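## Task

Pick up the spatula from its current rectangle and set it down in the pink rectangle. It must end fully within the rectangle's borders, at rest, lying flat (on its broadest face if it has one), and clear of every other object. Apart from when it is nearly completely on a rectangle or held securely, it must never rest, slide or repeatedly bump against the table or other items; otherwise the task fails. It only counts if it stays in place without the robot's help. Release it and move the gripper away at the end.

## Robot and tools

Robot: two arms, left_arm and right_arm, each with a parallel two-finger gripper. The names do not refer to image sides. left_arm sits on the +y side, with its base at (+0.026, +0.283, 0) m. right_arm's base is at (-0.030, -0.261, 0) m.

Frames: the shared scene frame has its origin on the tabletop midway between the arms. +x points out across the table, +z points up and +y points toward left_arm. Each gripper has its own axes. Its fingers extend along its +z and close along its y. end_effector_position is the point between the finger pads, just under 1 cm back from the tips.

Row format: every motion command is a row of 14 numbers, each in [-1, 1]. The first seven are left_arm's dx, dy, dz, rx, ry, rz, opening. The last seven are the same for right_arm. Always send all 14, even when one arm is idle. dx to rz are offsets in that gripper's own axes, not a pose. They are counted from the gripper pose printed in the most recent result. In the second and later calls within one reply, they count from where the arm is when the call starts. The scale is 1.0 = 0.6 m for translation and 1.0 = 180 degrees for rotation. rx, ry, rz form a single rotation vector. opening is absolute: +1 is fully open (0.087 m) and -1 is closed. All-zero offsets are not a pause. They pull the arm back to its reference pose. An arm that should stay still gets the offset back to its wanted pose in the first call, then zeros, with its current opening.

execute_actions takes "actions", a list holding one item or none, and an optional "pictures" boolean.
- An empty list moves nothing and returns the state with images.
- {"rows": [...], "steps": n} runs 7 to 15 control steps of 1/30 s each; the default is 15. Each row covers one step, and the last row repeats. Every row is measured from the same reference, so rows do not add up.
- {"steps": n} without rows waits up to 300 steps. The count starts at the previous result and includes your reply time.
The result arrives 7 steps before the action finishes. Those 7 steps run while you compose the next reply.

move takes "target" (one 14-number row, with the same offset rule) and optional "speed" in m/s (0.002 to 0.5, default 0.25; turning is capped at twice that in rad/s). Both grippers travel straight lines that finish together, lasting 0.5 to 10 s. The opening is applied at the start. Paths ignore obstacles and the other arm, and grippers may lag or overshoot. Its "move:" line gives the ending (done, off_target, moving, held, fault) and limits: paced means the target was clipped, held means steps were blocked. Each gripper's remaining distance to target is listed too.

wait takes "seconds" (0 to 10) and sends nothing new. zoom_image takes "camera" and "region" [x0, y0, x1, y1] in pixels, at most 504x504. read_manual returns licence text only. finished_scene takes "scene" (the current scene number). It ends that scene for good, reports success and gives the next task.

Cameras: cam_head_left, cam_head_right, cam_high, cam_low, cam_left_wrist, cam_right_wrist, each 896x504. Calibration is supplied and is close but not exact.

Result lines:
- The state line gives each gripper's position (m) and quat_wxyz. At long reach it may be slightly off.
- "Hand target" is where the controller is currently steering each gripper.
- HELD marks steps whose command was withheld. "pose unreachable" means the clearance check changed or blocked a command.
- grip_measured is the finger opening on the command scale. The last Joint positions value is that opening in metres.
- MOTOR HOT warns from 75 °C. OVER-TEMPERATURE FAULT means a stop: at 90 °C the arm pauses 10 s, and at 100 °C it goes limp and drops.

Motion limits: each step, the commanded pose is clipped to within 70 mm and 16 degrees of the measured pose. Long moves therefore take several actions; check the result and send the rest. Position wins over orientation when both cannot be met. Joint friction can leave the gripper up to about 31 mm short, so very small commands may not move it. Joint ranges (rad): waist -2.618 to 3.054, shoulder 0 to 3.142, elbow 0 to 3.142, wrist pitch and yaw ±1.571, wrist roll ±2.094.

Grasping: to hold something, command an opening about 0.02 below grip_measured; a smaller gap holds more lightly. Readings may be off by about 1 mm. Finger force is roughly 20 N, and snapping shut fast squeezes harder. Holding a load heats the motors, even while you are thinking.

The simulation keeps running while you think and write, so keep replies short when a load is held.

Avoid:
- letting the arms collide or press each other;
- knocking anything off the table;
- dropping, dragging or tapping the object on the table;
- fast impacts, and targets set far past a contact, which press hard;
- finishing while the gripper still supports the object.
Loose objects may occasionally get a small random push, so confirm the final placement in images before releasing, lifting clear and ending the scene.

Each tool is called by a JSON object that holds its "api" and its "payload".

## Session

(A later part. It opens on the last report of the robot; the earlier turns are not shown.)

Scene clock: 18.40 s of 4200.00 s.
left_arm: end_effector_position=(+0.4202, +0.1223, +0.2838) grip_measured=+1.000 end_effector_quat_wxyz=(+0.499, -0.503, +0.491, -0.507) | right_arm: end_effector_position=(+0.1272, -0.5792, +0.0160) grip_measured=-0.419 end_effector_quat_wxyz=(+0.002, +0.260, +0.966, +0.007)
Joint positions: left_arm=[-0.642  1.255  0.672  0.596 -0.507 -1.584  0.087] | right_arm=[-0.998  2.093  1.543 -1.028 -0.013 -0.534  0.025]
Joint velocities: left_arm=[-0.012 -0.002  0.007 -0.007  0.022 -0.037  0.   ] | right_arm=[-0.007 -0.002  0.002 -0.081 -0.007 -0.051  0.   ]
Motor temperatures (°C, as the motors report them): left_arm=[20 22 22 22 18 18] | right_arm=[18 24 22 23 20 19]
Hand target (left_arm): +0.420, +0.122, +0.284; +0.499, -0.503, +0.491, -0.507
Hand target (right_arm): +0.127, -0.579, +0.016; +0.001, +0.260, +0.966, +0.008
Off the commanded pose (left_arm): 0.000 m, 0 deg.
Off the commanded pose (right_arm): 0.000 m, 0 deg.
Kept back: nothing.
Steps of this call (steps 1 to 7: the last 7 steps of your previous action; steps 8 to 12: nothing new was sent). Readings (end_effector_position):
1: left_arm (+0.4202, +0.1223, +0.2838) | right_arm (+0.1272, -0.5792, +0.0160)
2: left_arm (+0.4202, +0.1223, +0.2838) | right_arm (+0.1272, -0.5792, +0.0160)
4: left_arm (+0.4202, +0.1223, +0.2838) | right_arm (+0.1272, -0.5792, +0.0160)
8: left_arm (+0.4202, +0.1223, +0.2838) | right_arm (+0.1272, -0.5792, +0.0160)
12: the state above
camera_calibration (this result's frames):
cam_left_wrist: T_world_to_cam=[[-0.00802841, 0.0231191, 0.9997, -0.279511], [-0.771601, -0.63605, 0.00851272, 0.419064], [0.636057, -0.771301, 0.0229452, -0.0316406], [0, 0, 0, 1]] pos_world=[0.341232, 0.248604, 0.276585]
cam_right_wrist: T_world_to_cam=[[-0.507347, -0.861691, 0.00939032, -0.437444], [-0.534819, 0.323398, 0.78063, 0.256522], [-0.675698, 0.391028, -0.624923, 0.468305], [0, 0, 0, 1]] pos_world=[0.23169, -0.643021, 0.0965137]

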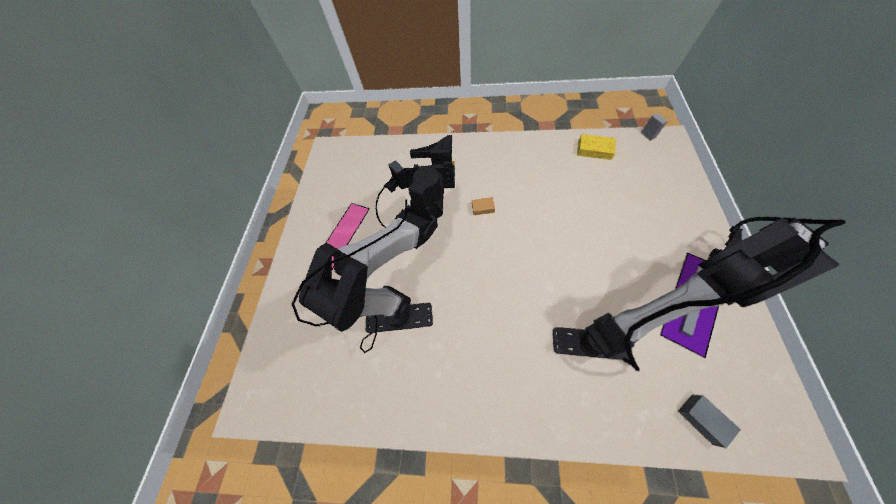

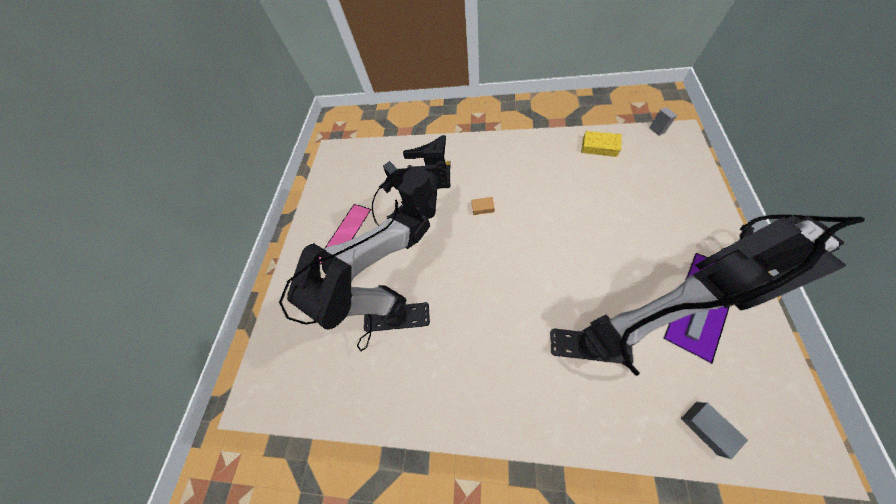

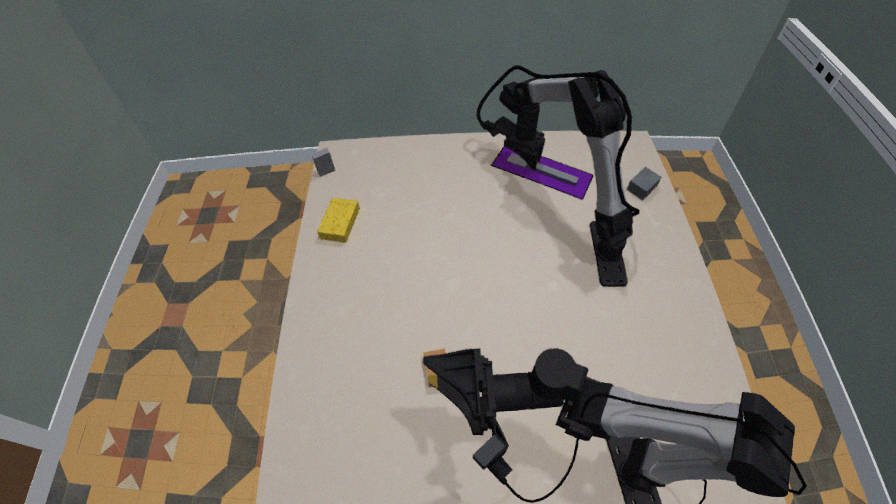

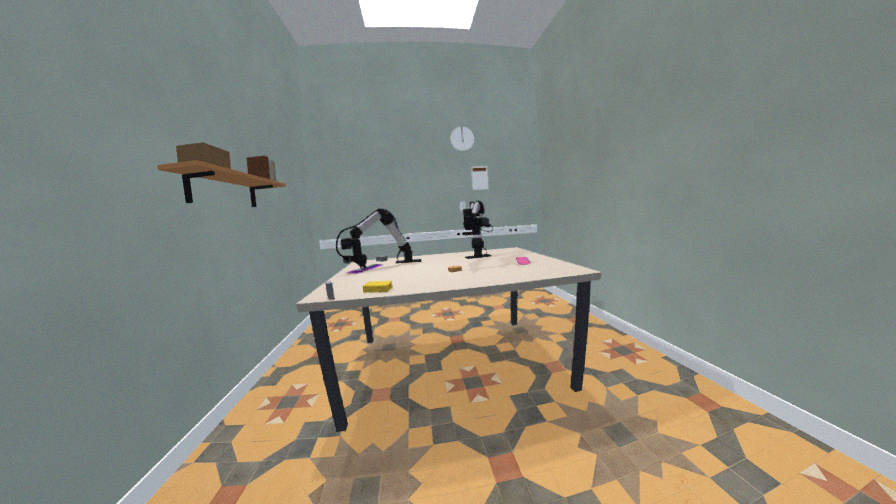

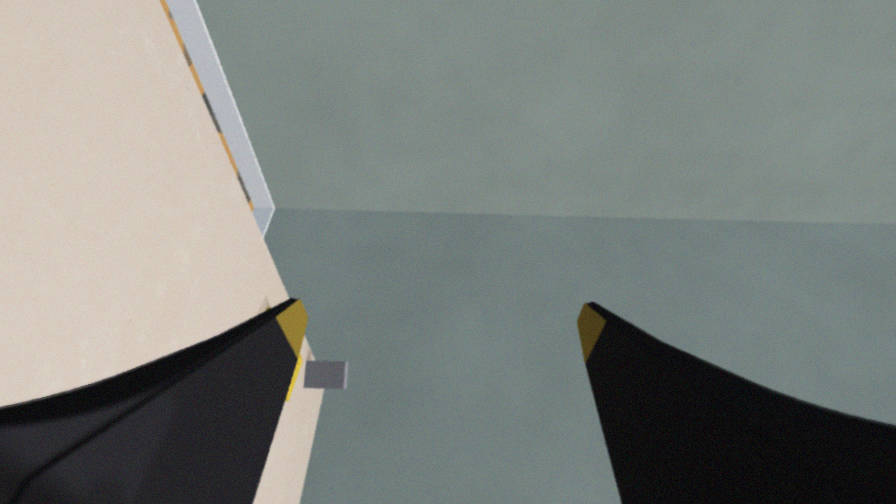

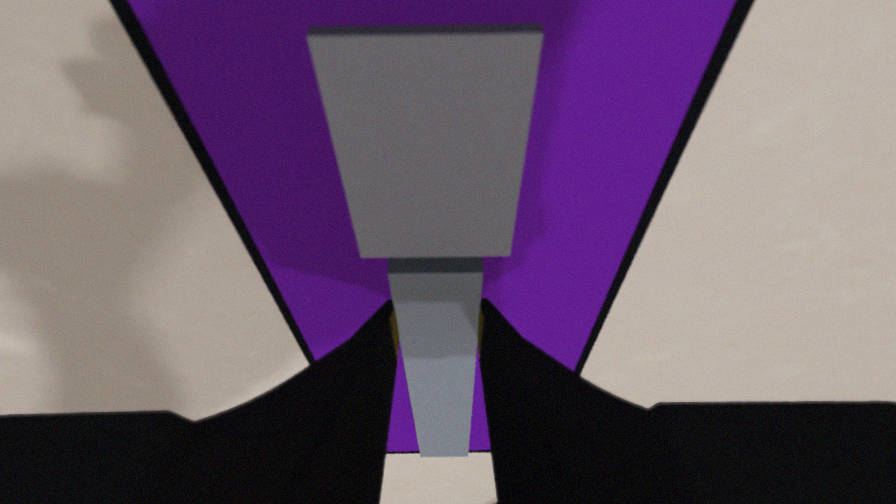

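{"api": "move", "payload": {"target": [0, 0, 0, 0, 0, 0, 1, 0, 0, -0.2, 0, 0, 0, -0.48], "speed": 0.15}}

Scene clock: 20.07 s of 4200.00 s.
left_arm: end_effector_position=(+0.4202, +0.1223, +0.2838) grip_measured=+1.000 end_effector_quat_wxyz=(+0.499, -0.503, +0.491, -0.507) | right_arm: end_effector_position=(+0.1267, -0.5783, +0.1297) grip_measured=-0.419 end_effector_quat_wxyz=(-0.001, +0.260, +0.966, +0.010)
Joint positions: left_arm=[-0.642  1.255  0.672  0.596 -0.507 -1.584  0.087] | right_arm=[-0.998  2.055  1.941 -1.473 -0.013 -0.534  0.025]
Joint velocities: left_arm=[-0.022 -0.017  0.002 -0.007  0.037 -0.022  0.   ] | right_arm=[ 0.002  0.002 -0.007 -0.022  0.022  0.066  0.001]
Motor temperatures (°C, as the motors report them): left_arm=[20 22 23 22 18 18] | right_arm=[18 24 22 23 20 19]
Hand target (left_arm): +0.420, +0.122, +0.284; +0.499, -0.503, +0.491, -0.507
Hand target (right_arm): +0.126, -0.579, +0.136; +0.002, +0.260, +0.966, +0.007
Off the commanded pose (left_arm): 0.000 m, 0 deg.
Off the commanded pose (right_arm): 0.007 m, 1 deg.
Kept back: nothing.
move: done
camera_calibration (this result's frames):
cam_left_wrist: T_world_to_cam=[[-0.00802841, 0.0231191, 0.9997, -0.279511], [-0.771601, -0.63605, 0.00851272, 0.419064], [0.636057, -0.771301, 0.0229452, -0.0316406], [0, 0, 0, 1]] pos_world=[0.341232, 0.248604, 0.276585]
cam_right_wrist: T_world_to_cam=[[-0.507316, -0.861746, 0.00497968, -0.437462], [-0.531453, 0.317409, 0.785372, 0.162659], [-0.678372, 0.395785, -0.619004, 0.54103], [0, 0, 0, 1]] pos_world=[0.231534, -0.642743, 0.20933]

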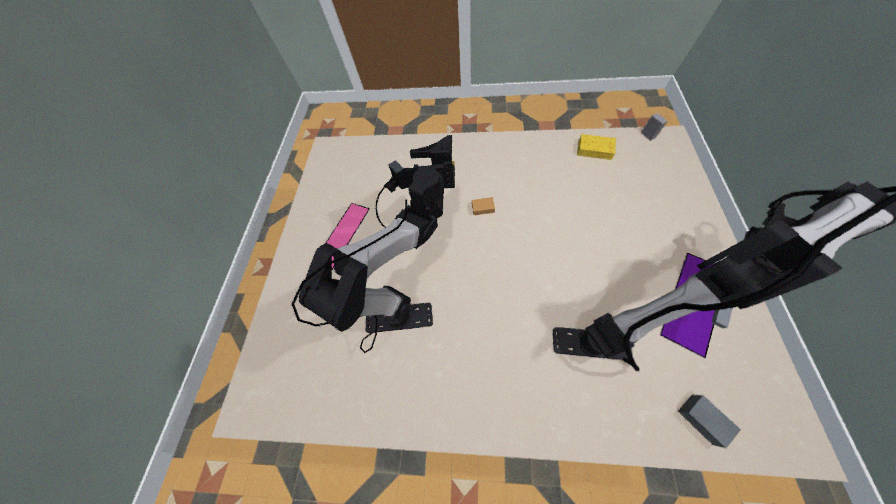

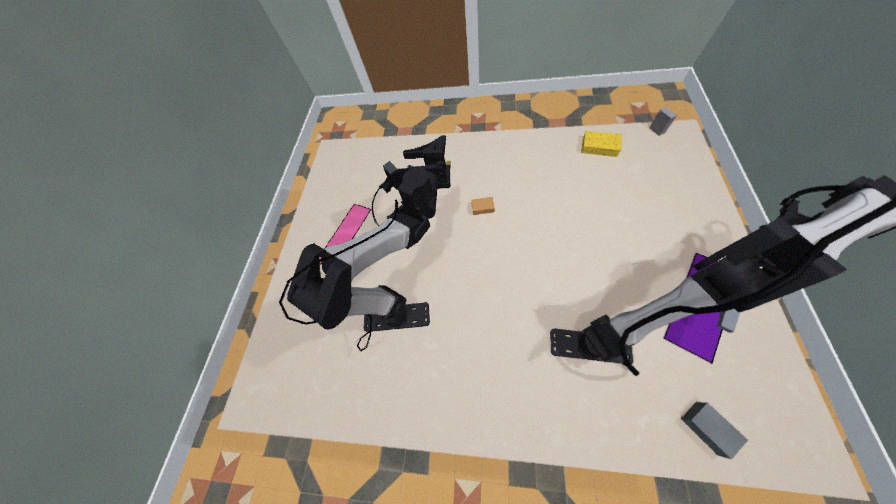

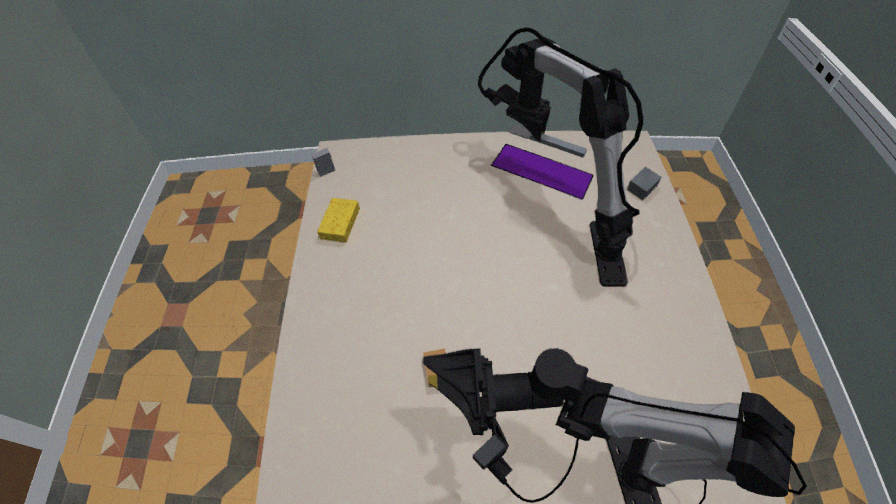

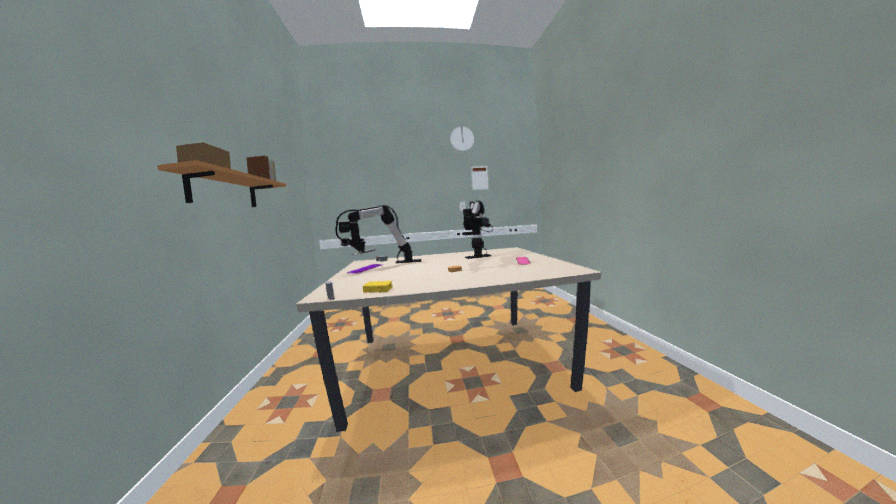

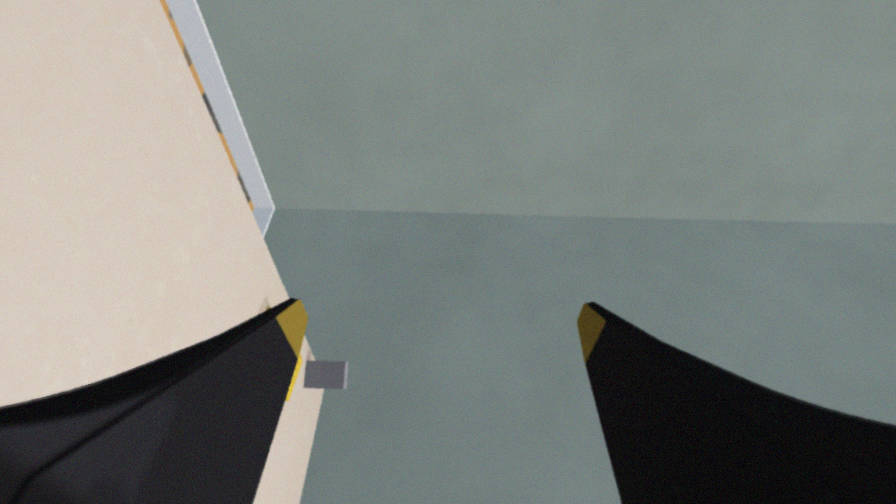

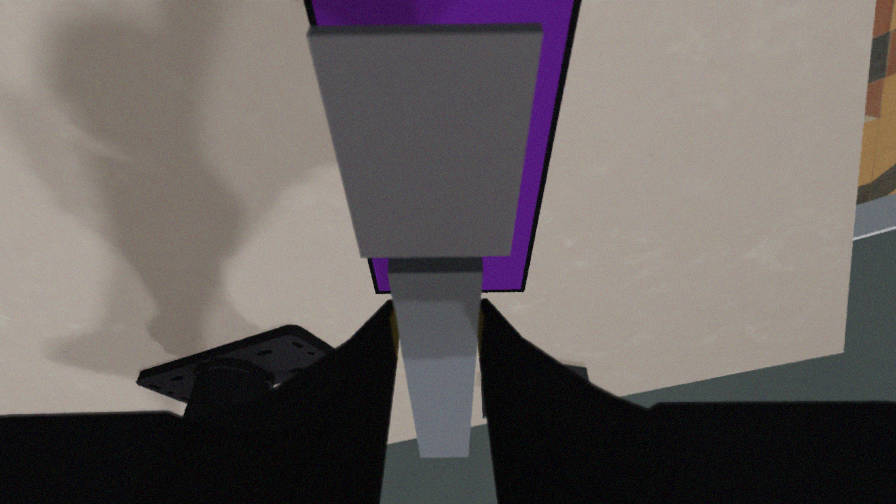

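{"api": "move", "payload": {"target": [0, 0, 0, 0, 0, 0, 1, -0.108, 0.99, -0.239, -0.4457, -0.2630, 0.2544, -0.48], "speed": 0.3}}

Scene clock: 25.17 s of 4200.00 s.
left_arm: end_effector_position=(+0.4202, +0.1223, +0.2838) grip_measured=+1.000 end_effector_quat_wxyz=(+0.499, -0.503, +0.491, -0.507) | right_arm: end_effector_position=(+0.4789, -0.0997, +0.2574) grip_measured=-0.419 end_effector_quat_wxyz=(+0.494, +0.499, +0.531, +0.474)
Joint positions: left_arm=[-0.642  1.255  0.672  0.596 -0.507 -1.584  0.087] | right_arm=[0.4   1.681 1.032 0.583 0.328 1.54  0.025]
Joint velocities: left_arm=[ 0.002  0.012  0.012  0.022 -0.081 -0.066  0.   ] | right_arm=[-0.007  0.017 -0.007  0.051  0.007  0.022 -0.001]
Motor temperatures (°C, as the motors report them): left_arm=[20 22 23 22 18 18] | right_arm=[18 26 22 24 20 19]
Hand target (left_arm): +0.420, +0.122, +0.284; +0.499, -0.503, +0.491, -0.507
Hand target (right_arm): +0.483, -0.097, +0.273; +0.502, +0.496, +0.511, +0.492
Off the commanded pose (left_arm): 0.000 m, 0 deg.
Off the commanded pose (right_arm): 0.027 m, 5 deg.
Kept back: nothing.
move: off_target (right_arm)
camera_calibration (this result's frames):
cam_left_wrist: T_world_to_cam=[[-0.00802841, 0.0231191, 0.9997, -0.279511], [-0.771601, -0.63605, 0.00851272, 0.419064], [0.636057, -0.771301, 0.0229452, -0.0316406], [0, 0, 0, 1]] pos_world=[0.341232, 0.248604, 0.276585]
cam_right_wrist: T_world_to_cam=[[-0.0861522, -0.0464972, -0.995196, 0.290011], [-0.786239, 0.616675, 0.0392511, 0.441548], [0.611887, 0.785844, -0.0896858, -0.0457133], [0, 0, 0, 1]] pos_world=[0.400119, -0.222883, 0.267186]

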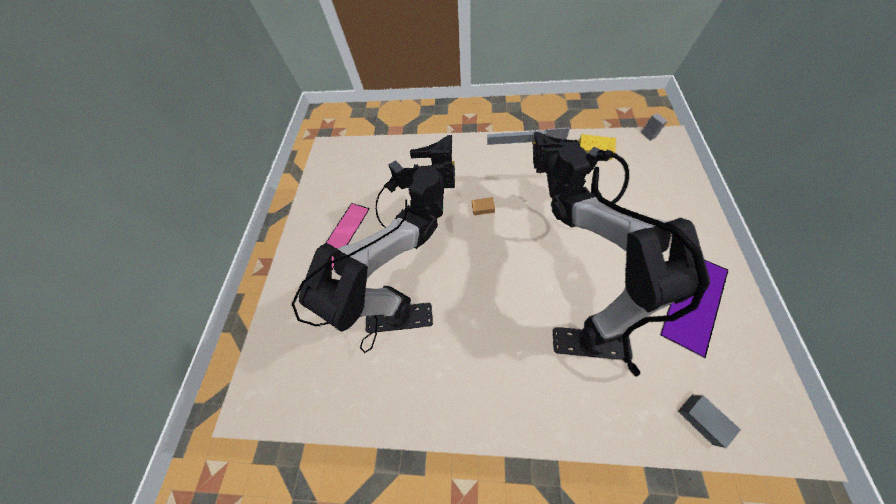

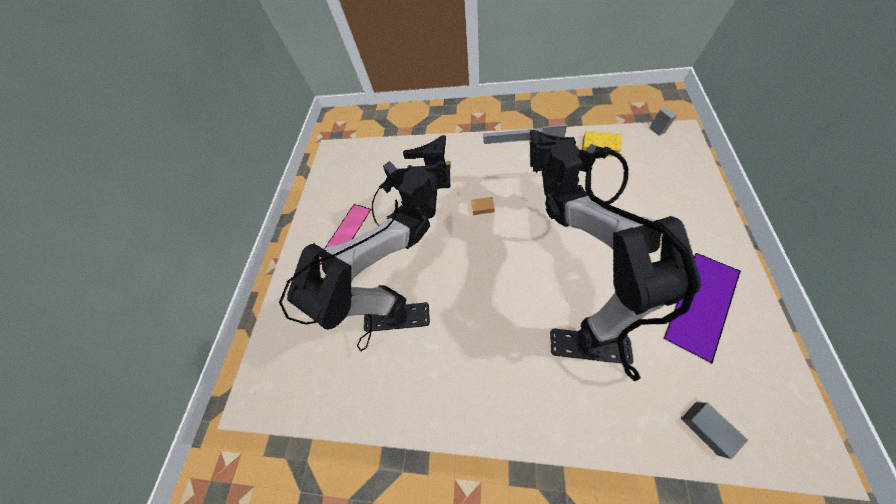

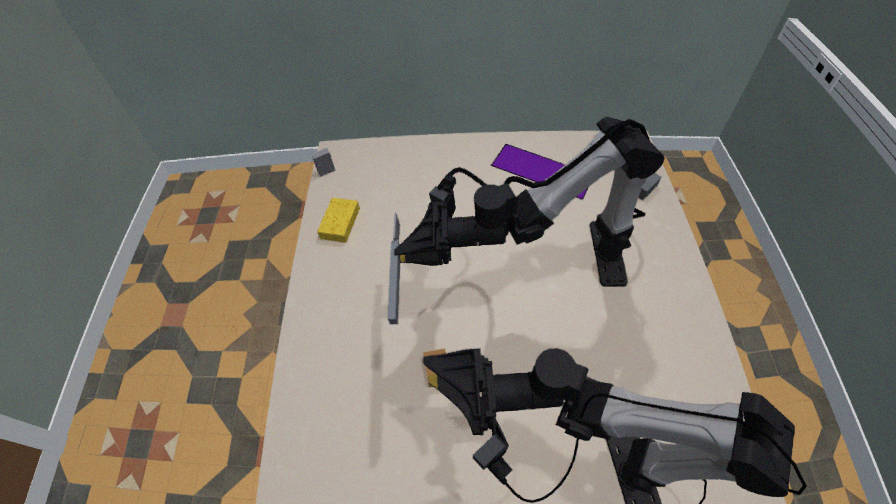

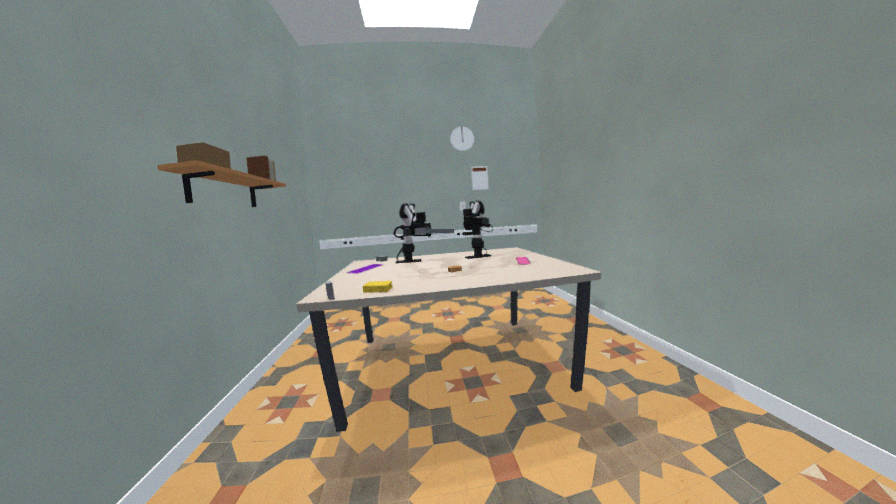

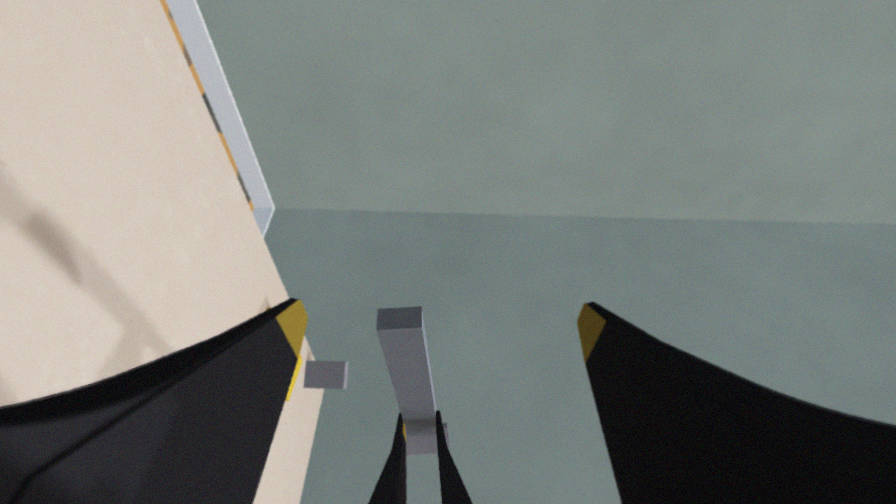

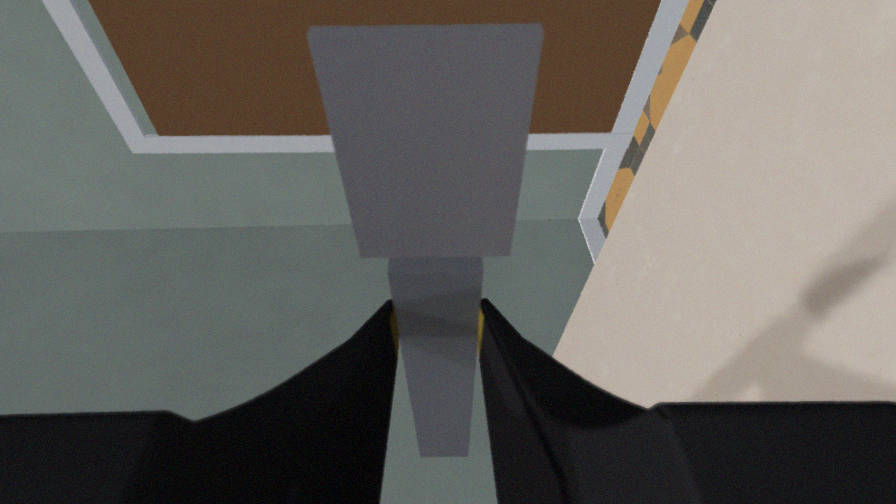

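{"api": "move", "payload": {"target": [0.2865, 0.046, 0.048, 0, 0, -0.01, 1, 0, 0, 0, 0, 0, 0, -0.48], "speed": 0.2}}

Scene clock: 28.50 s of 4200.00 s.
left_arm: end_effector_position=(+0.4488, -0.0468, +0.2530) grip_measured=+1.000 end_effector_quat_wxyz=(+0.488, -0.511, +0.492, -0.508) | right_arm: end_effector_position=(+0.4786, -0.1001, +0.2525) grip_measured=-0.419 end_effector_quat_wxyz=(+0.491, +0.502, +0.537, +0.467)
Joint positions: left_arm=[-1.     1.809  1.087  0.713 -0.859 -1.616  0.087] | right_arm=[0.4   1.682 1.032 0.565 0.329 1.54  0.025]
Joint velocities: left_arm=[ 0.007 -0.002  0.002 -0.081 -0.037  0.037  0.   ] | right_arm=[ 0.002  0.017  0.002  0.022  0.051 -0.066 -0.001]
Motor temperatures (°C, as the motors report them): left_arm=[20 22 23 23 18 18] | right_arm=[18 26 23 25 20 19]
Hand target (left_arm): +0.450, -0.050, +0.258; +0.489, -0.513, +0.483, -0.515
Hand target (right_arm): +0.479, -0.100, +0.257; +0.494, +0.499, +0.532, +0.474
Off the commanded pose (left_arm): 0.008 m, 1 deg.
Off the commanded pose (right_arm): 0.005 m, 1 deg.
Kept back: nothing.
move: done
camera_calibration (this result's frames):
cam_left_wrist: T_world_to_cam=[[0.0104334, 0.0413462, 0.99909, -0.251869], [-0.775366, -0.630586, 0.0341931, 0.329307], [0.631426, -0.775018, 0.0254793, -0.178313], [0, 0, 0, 1]] pos_world=[0.370553, 0.0798747, 0.244923]
cam_right_wrist: T_world_to_cam=[[-0.104072, -0.0527719, -0.993169, 0.292515], [-0.784504, 0.618156, 0.0493607, 0.438547], [0.611328, 0.784282, -0.105732, -0.0415467], [0, 0, 0, 1]] pos_world=[0.399883, -0.223069, 0.264477]

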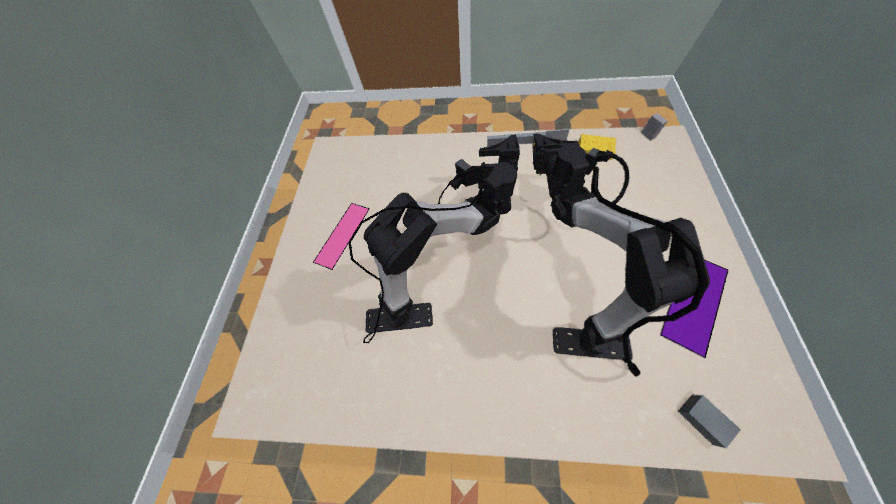

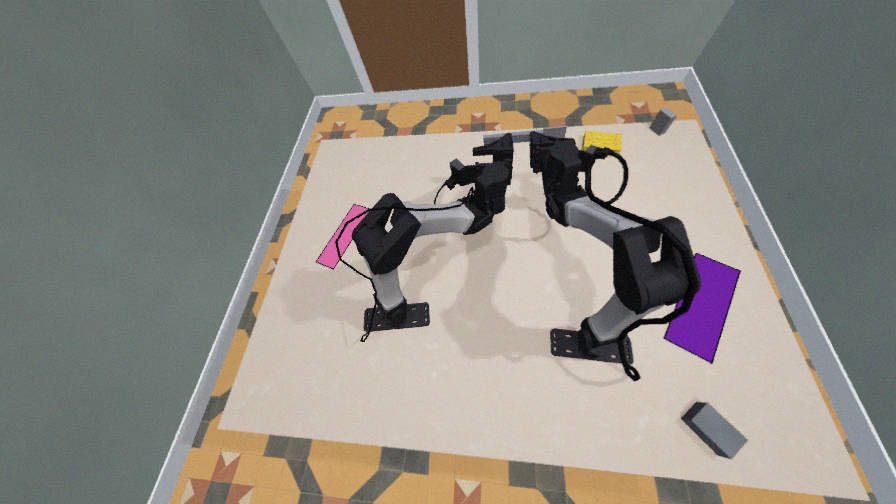

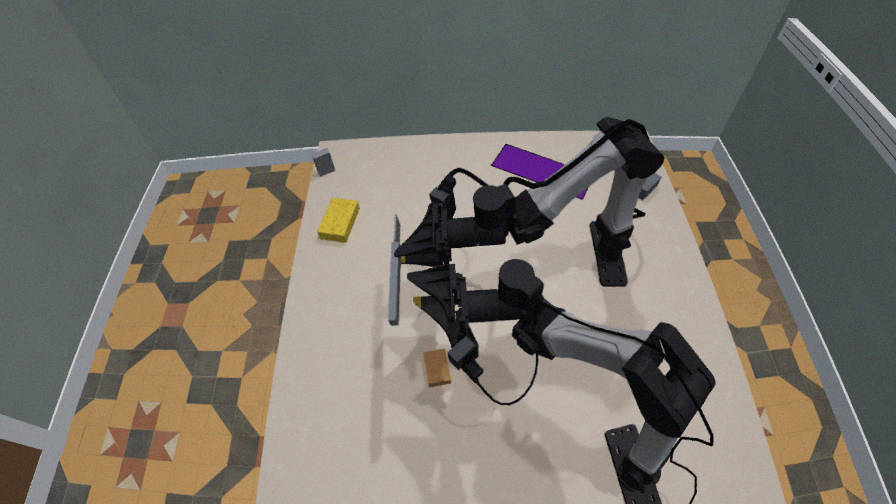

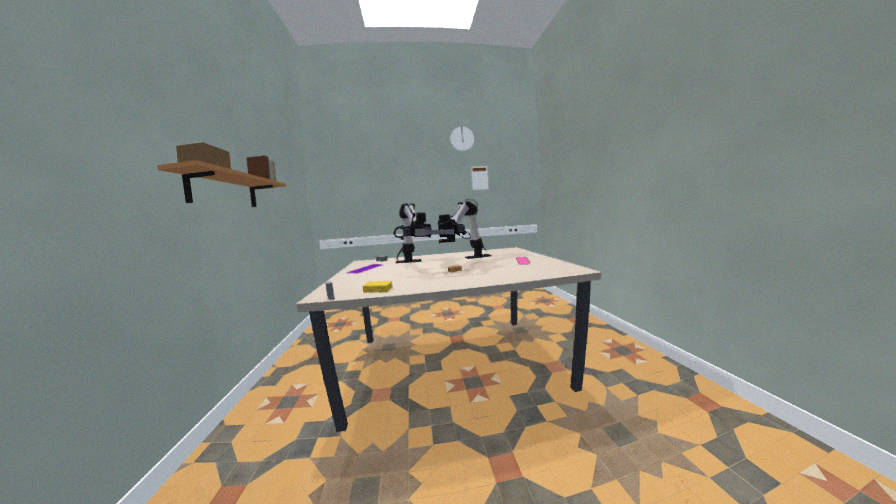

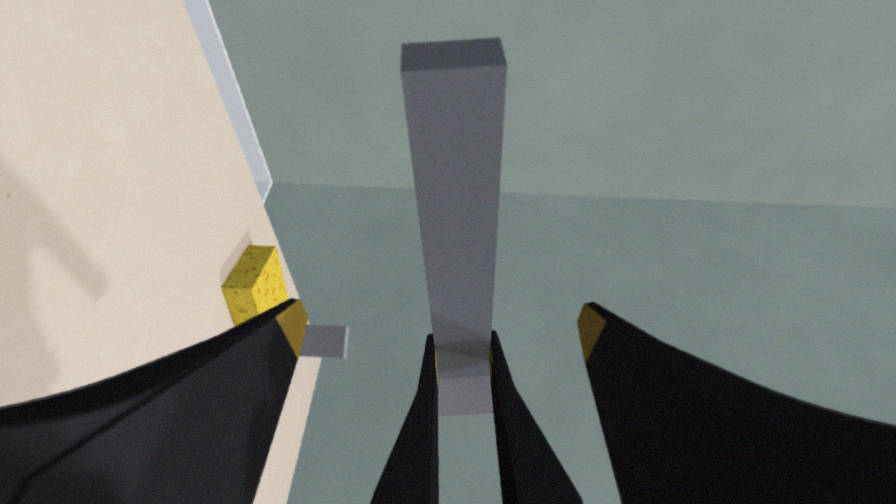

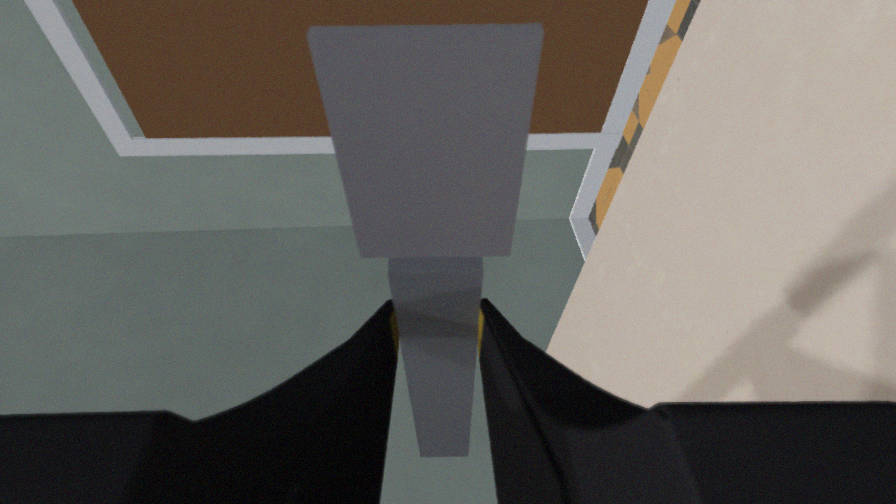

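{"api": "move", "payload": {"target": [0.042, -0.012, 0.053, 0, 0, 0, 0.3, 0, 0, 0, 0, 0, 0, -0.48], "speed": 0.1}}

Scene clock: 29.77 s of 4200.00 s.
left_arm: end_effector_position=(+0.4738, -0.0710, +0.2643) grip_measured=+0.300 end_effector_quat_wxyz=(+0.487, -0.510, +0.488, -0.513) | right_arm: end_effector_position=(+0.4782, -0.1002, +0.2477) grip_measured=-0.419 end_effector_quat_wxyz=(+0.488, +0.505, +0.543, +0.461)
Joint positions: left_arm=[-0.992  1.914  1.265  0.653 -0.849 -1.616  0.057] | right_arm=[0.4   1.682 1.032 0.546 0.329 1.54  0.025]
Joint velocities: left_arm=[ 0.002  0.002  0.007 -0.066 -0.007 -0.066 -0.   ] | right_arm=[-0.022 -0.002  0.002 -0.037  0.037  0.022 -0.001]
Motor temperatures (°C, as the motors report them): left_arm=[20 22 24 23 18 18] | right_arm=[18 26 23 25 20 19]
Hand target (left_arm): +0.480, -0.071, +0.260; +0.488, -0.510, +0.492, -0.509
Hand target (right_arm): +0.479, -0.100, +0.252; +0.491, +0.502, +0.537, +0.467
Off the commanded pose (left_arm): 0.008 m, 1 deg.
Off the commanded pose (right_arm): 0.005 m, 1 deg.
Kept back: nothing.
move: done
camera_calibration (this result's frames):
cam_left_wrist: T_world_to_cam=[[0.00231071, 0.0508583, 0.998703, -0.25779], [-0.776847, -0.628781, 0.0338176, 0.333978], [0.629685, -0.775918, 0.0380562, -0.21572], [0, 0, 0, 1]] pos_world=[0.395882, 0.055729, 0.25437]
cam_right_wrist: T_world_to_cam=[[-0.121558, -0.0589432, -0.990833, 0.294942], [-0.783546, 0.618494, 0.0593343, 0.435633], [0.609327, 0.783576, -0.121368, -0.0368901], [0, 0, 0, 1]] pos_world=[0.399669, -0.223145, 0.261913]

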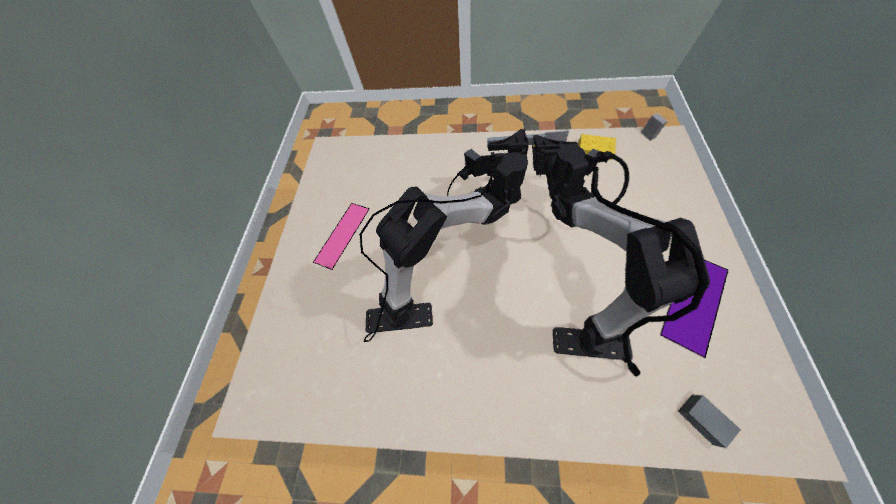

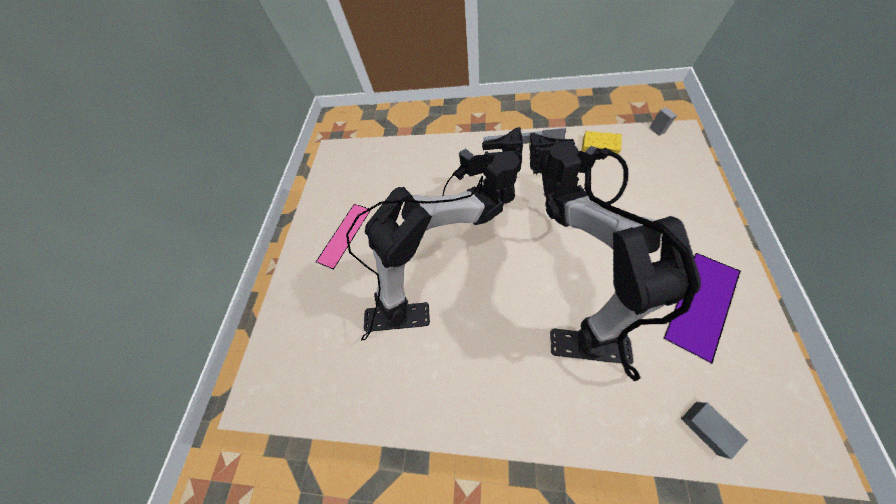

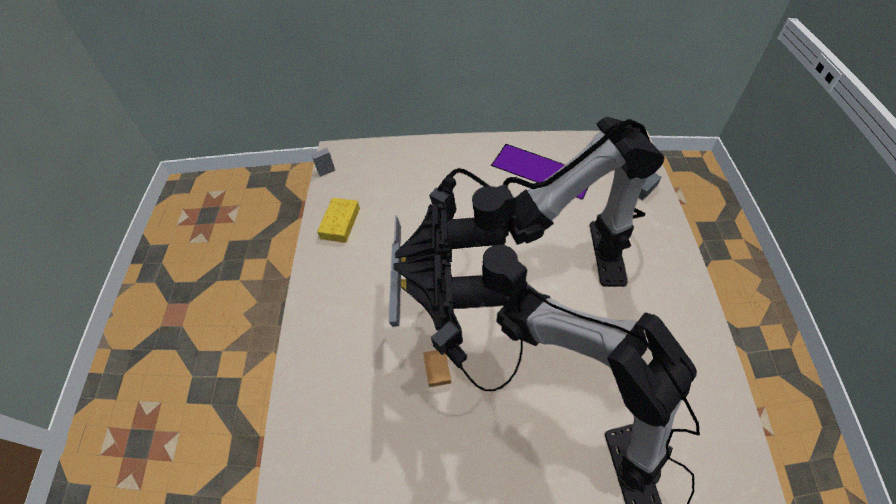

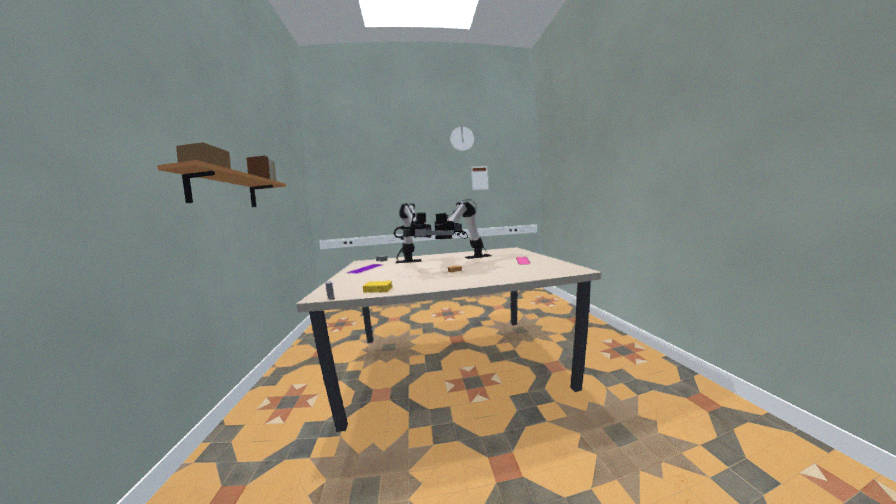

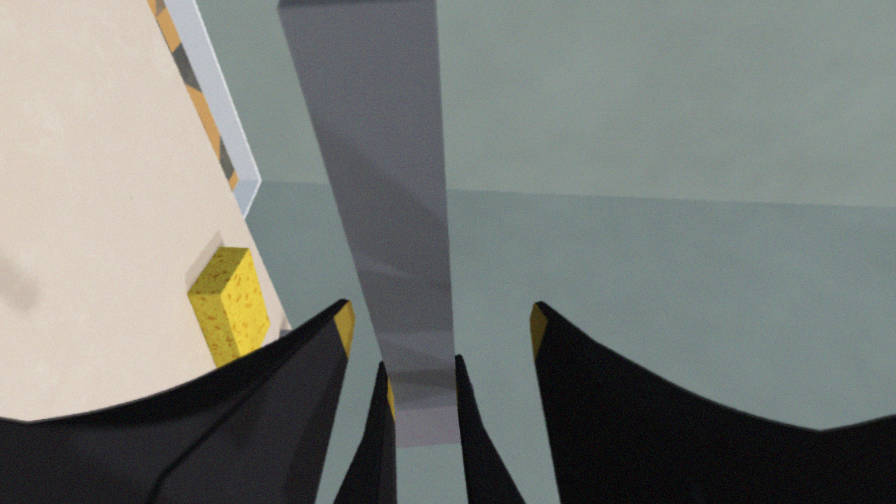

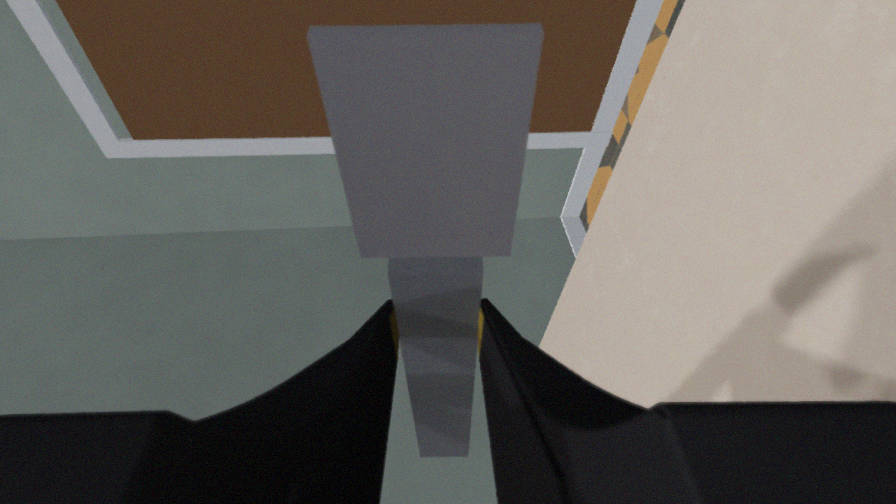

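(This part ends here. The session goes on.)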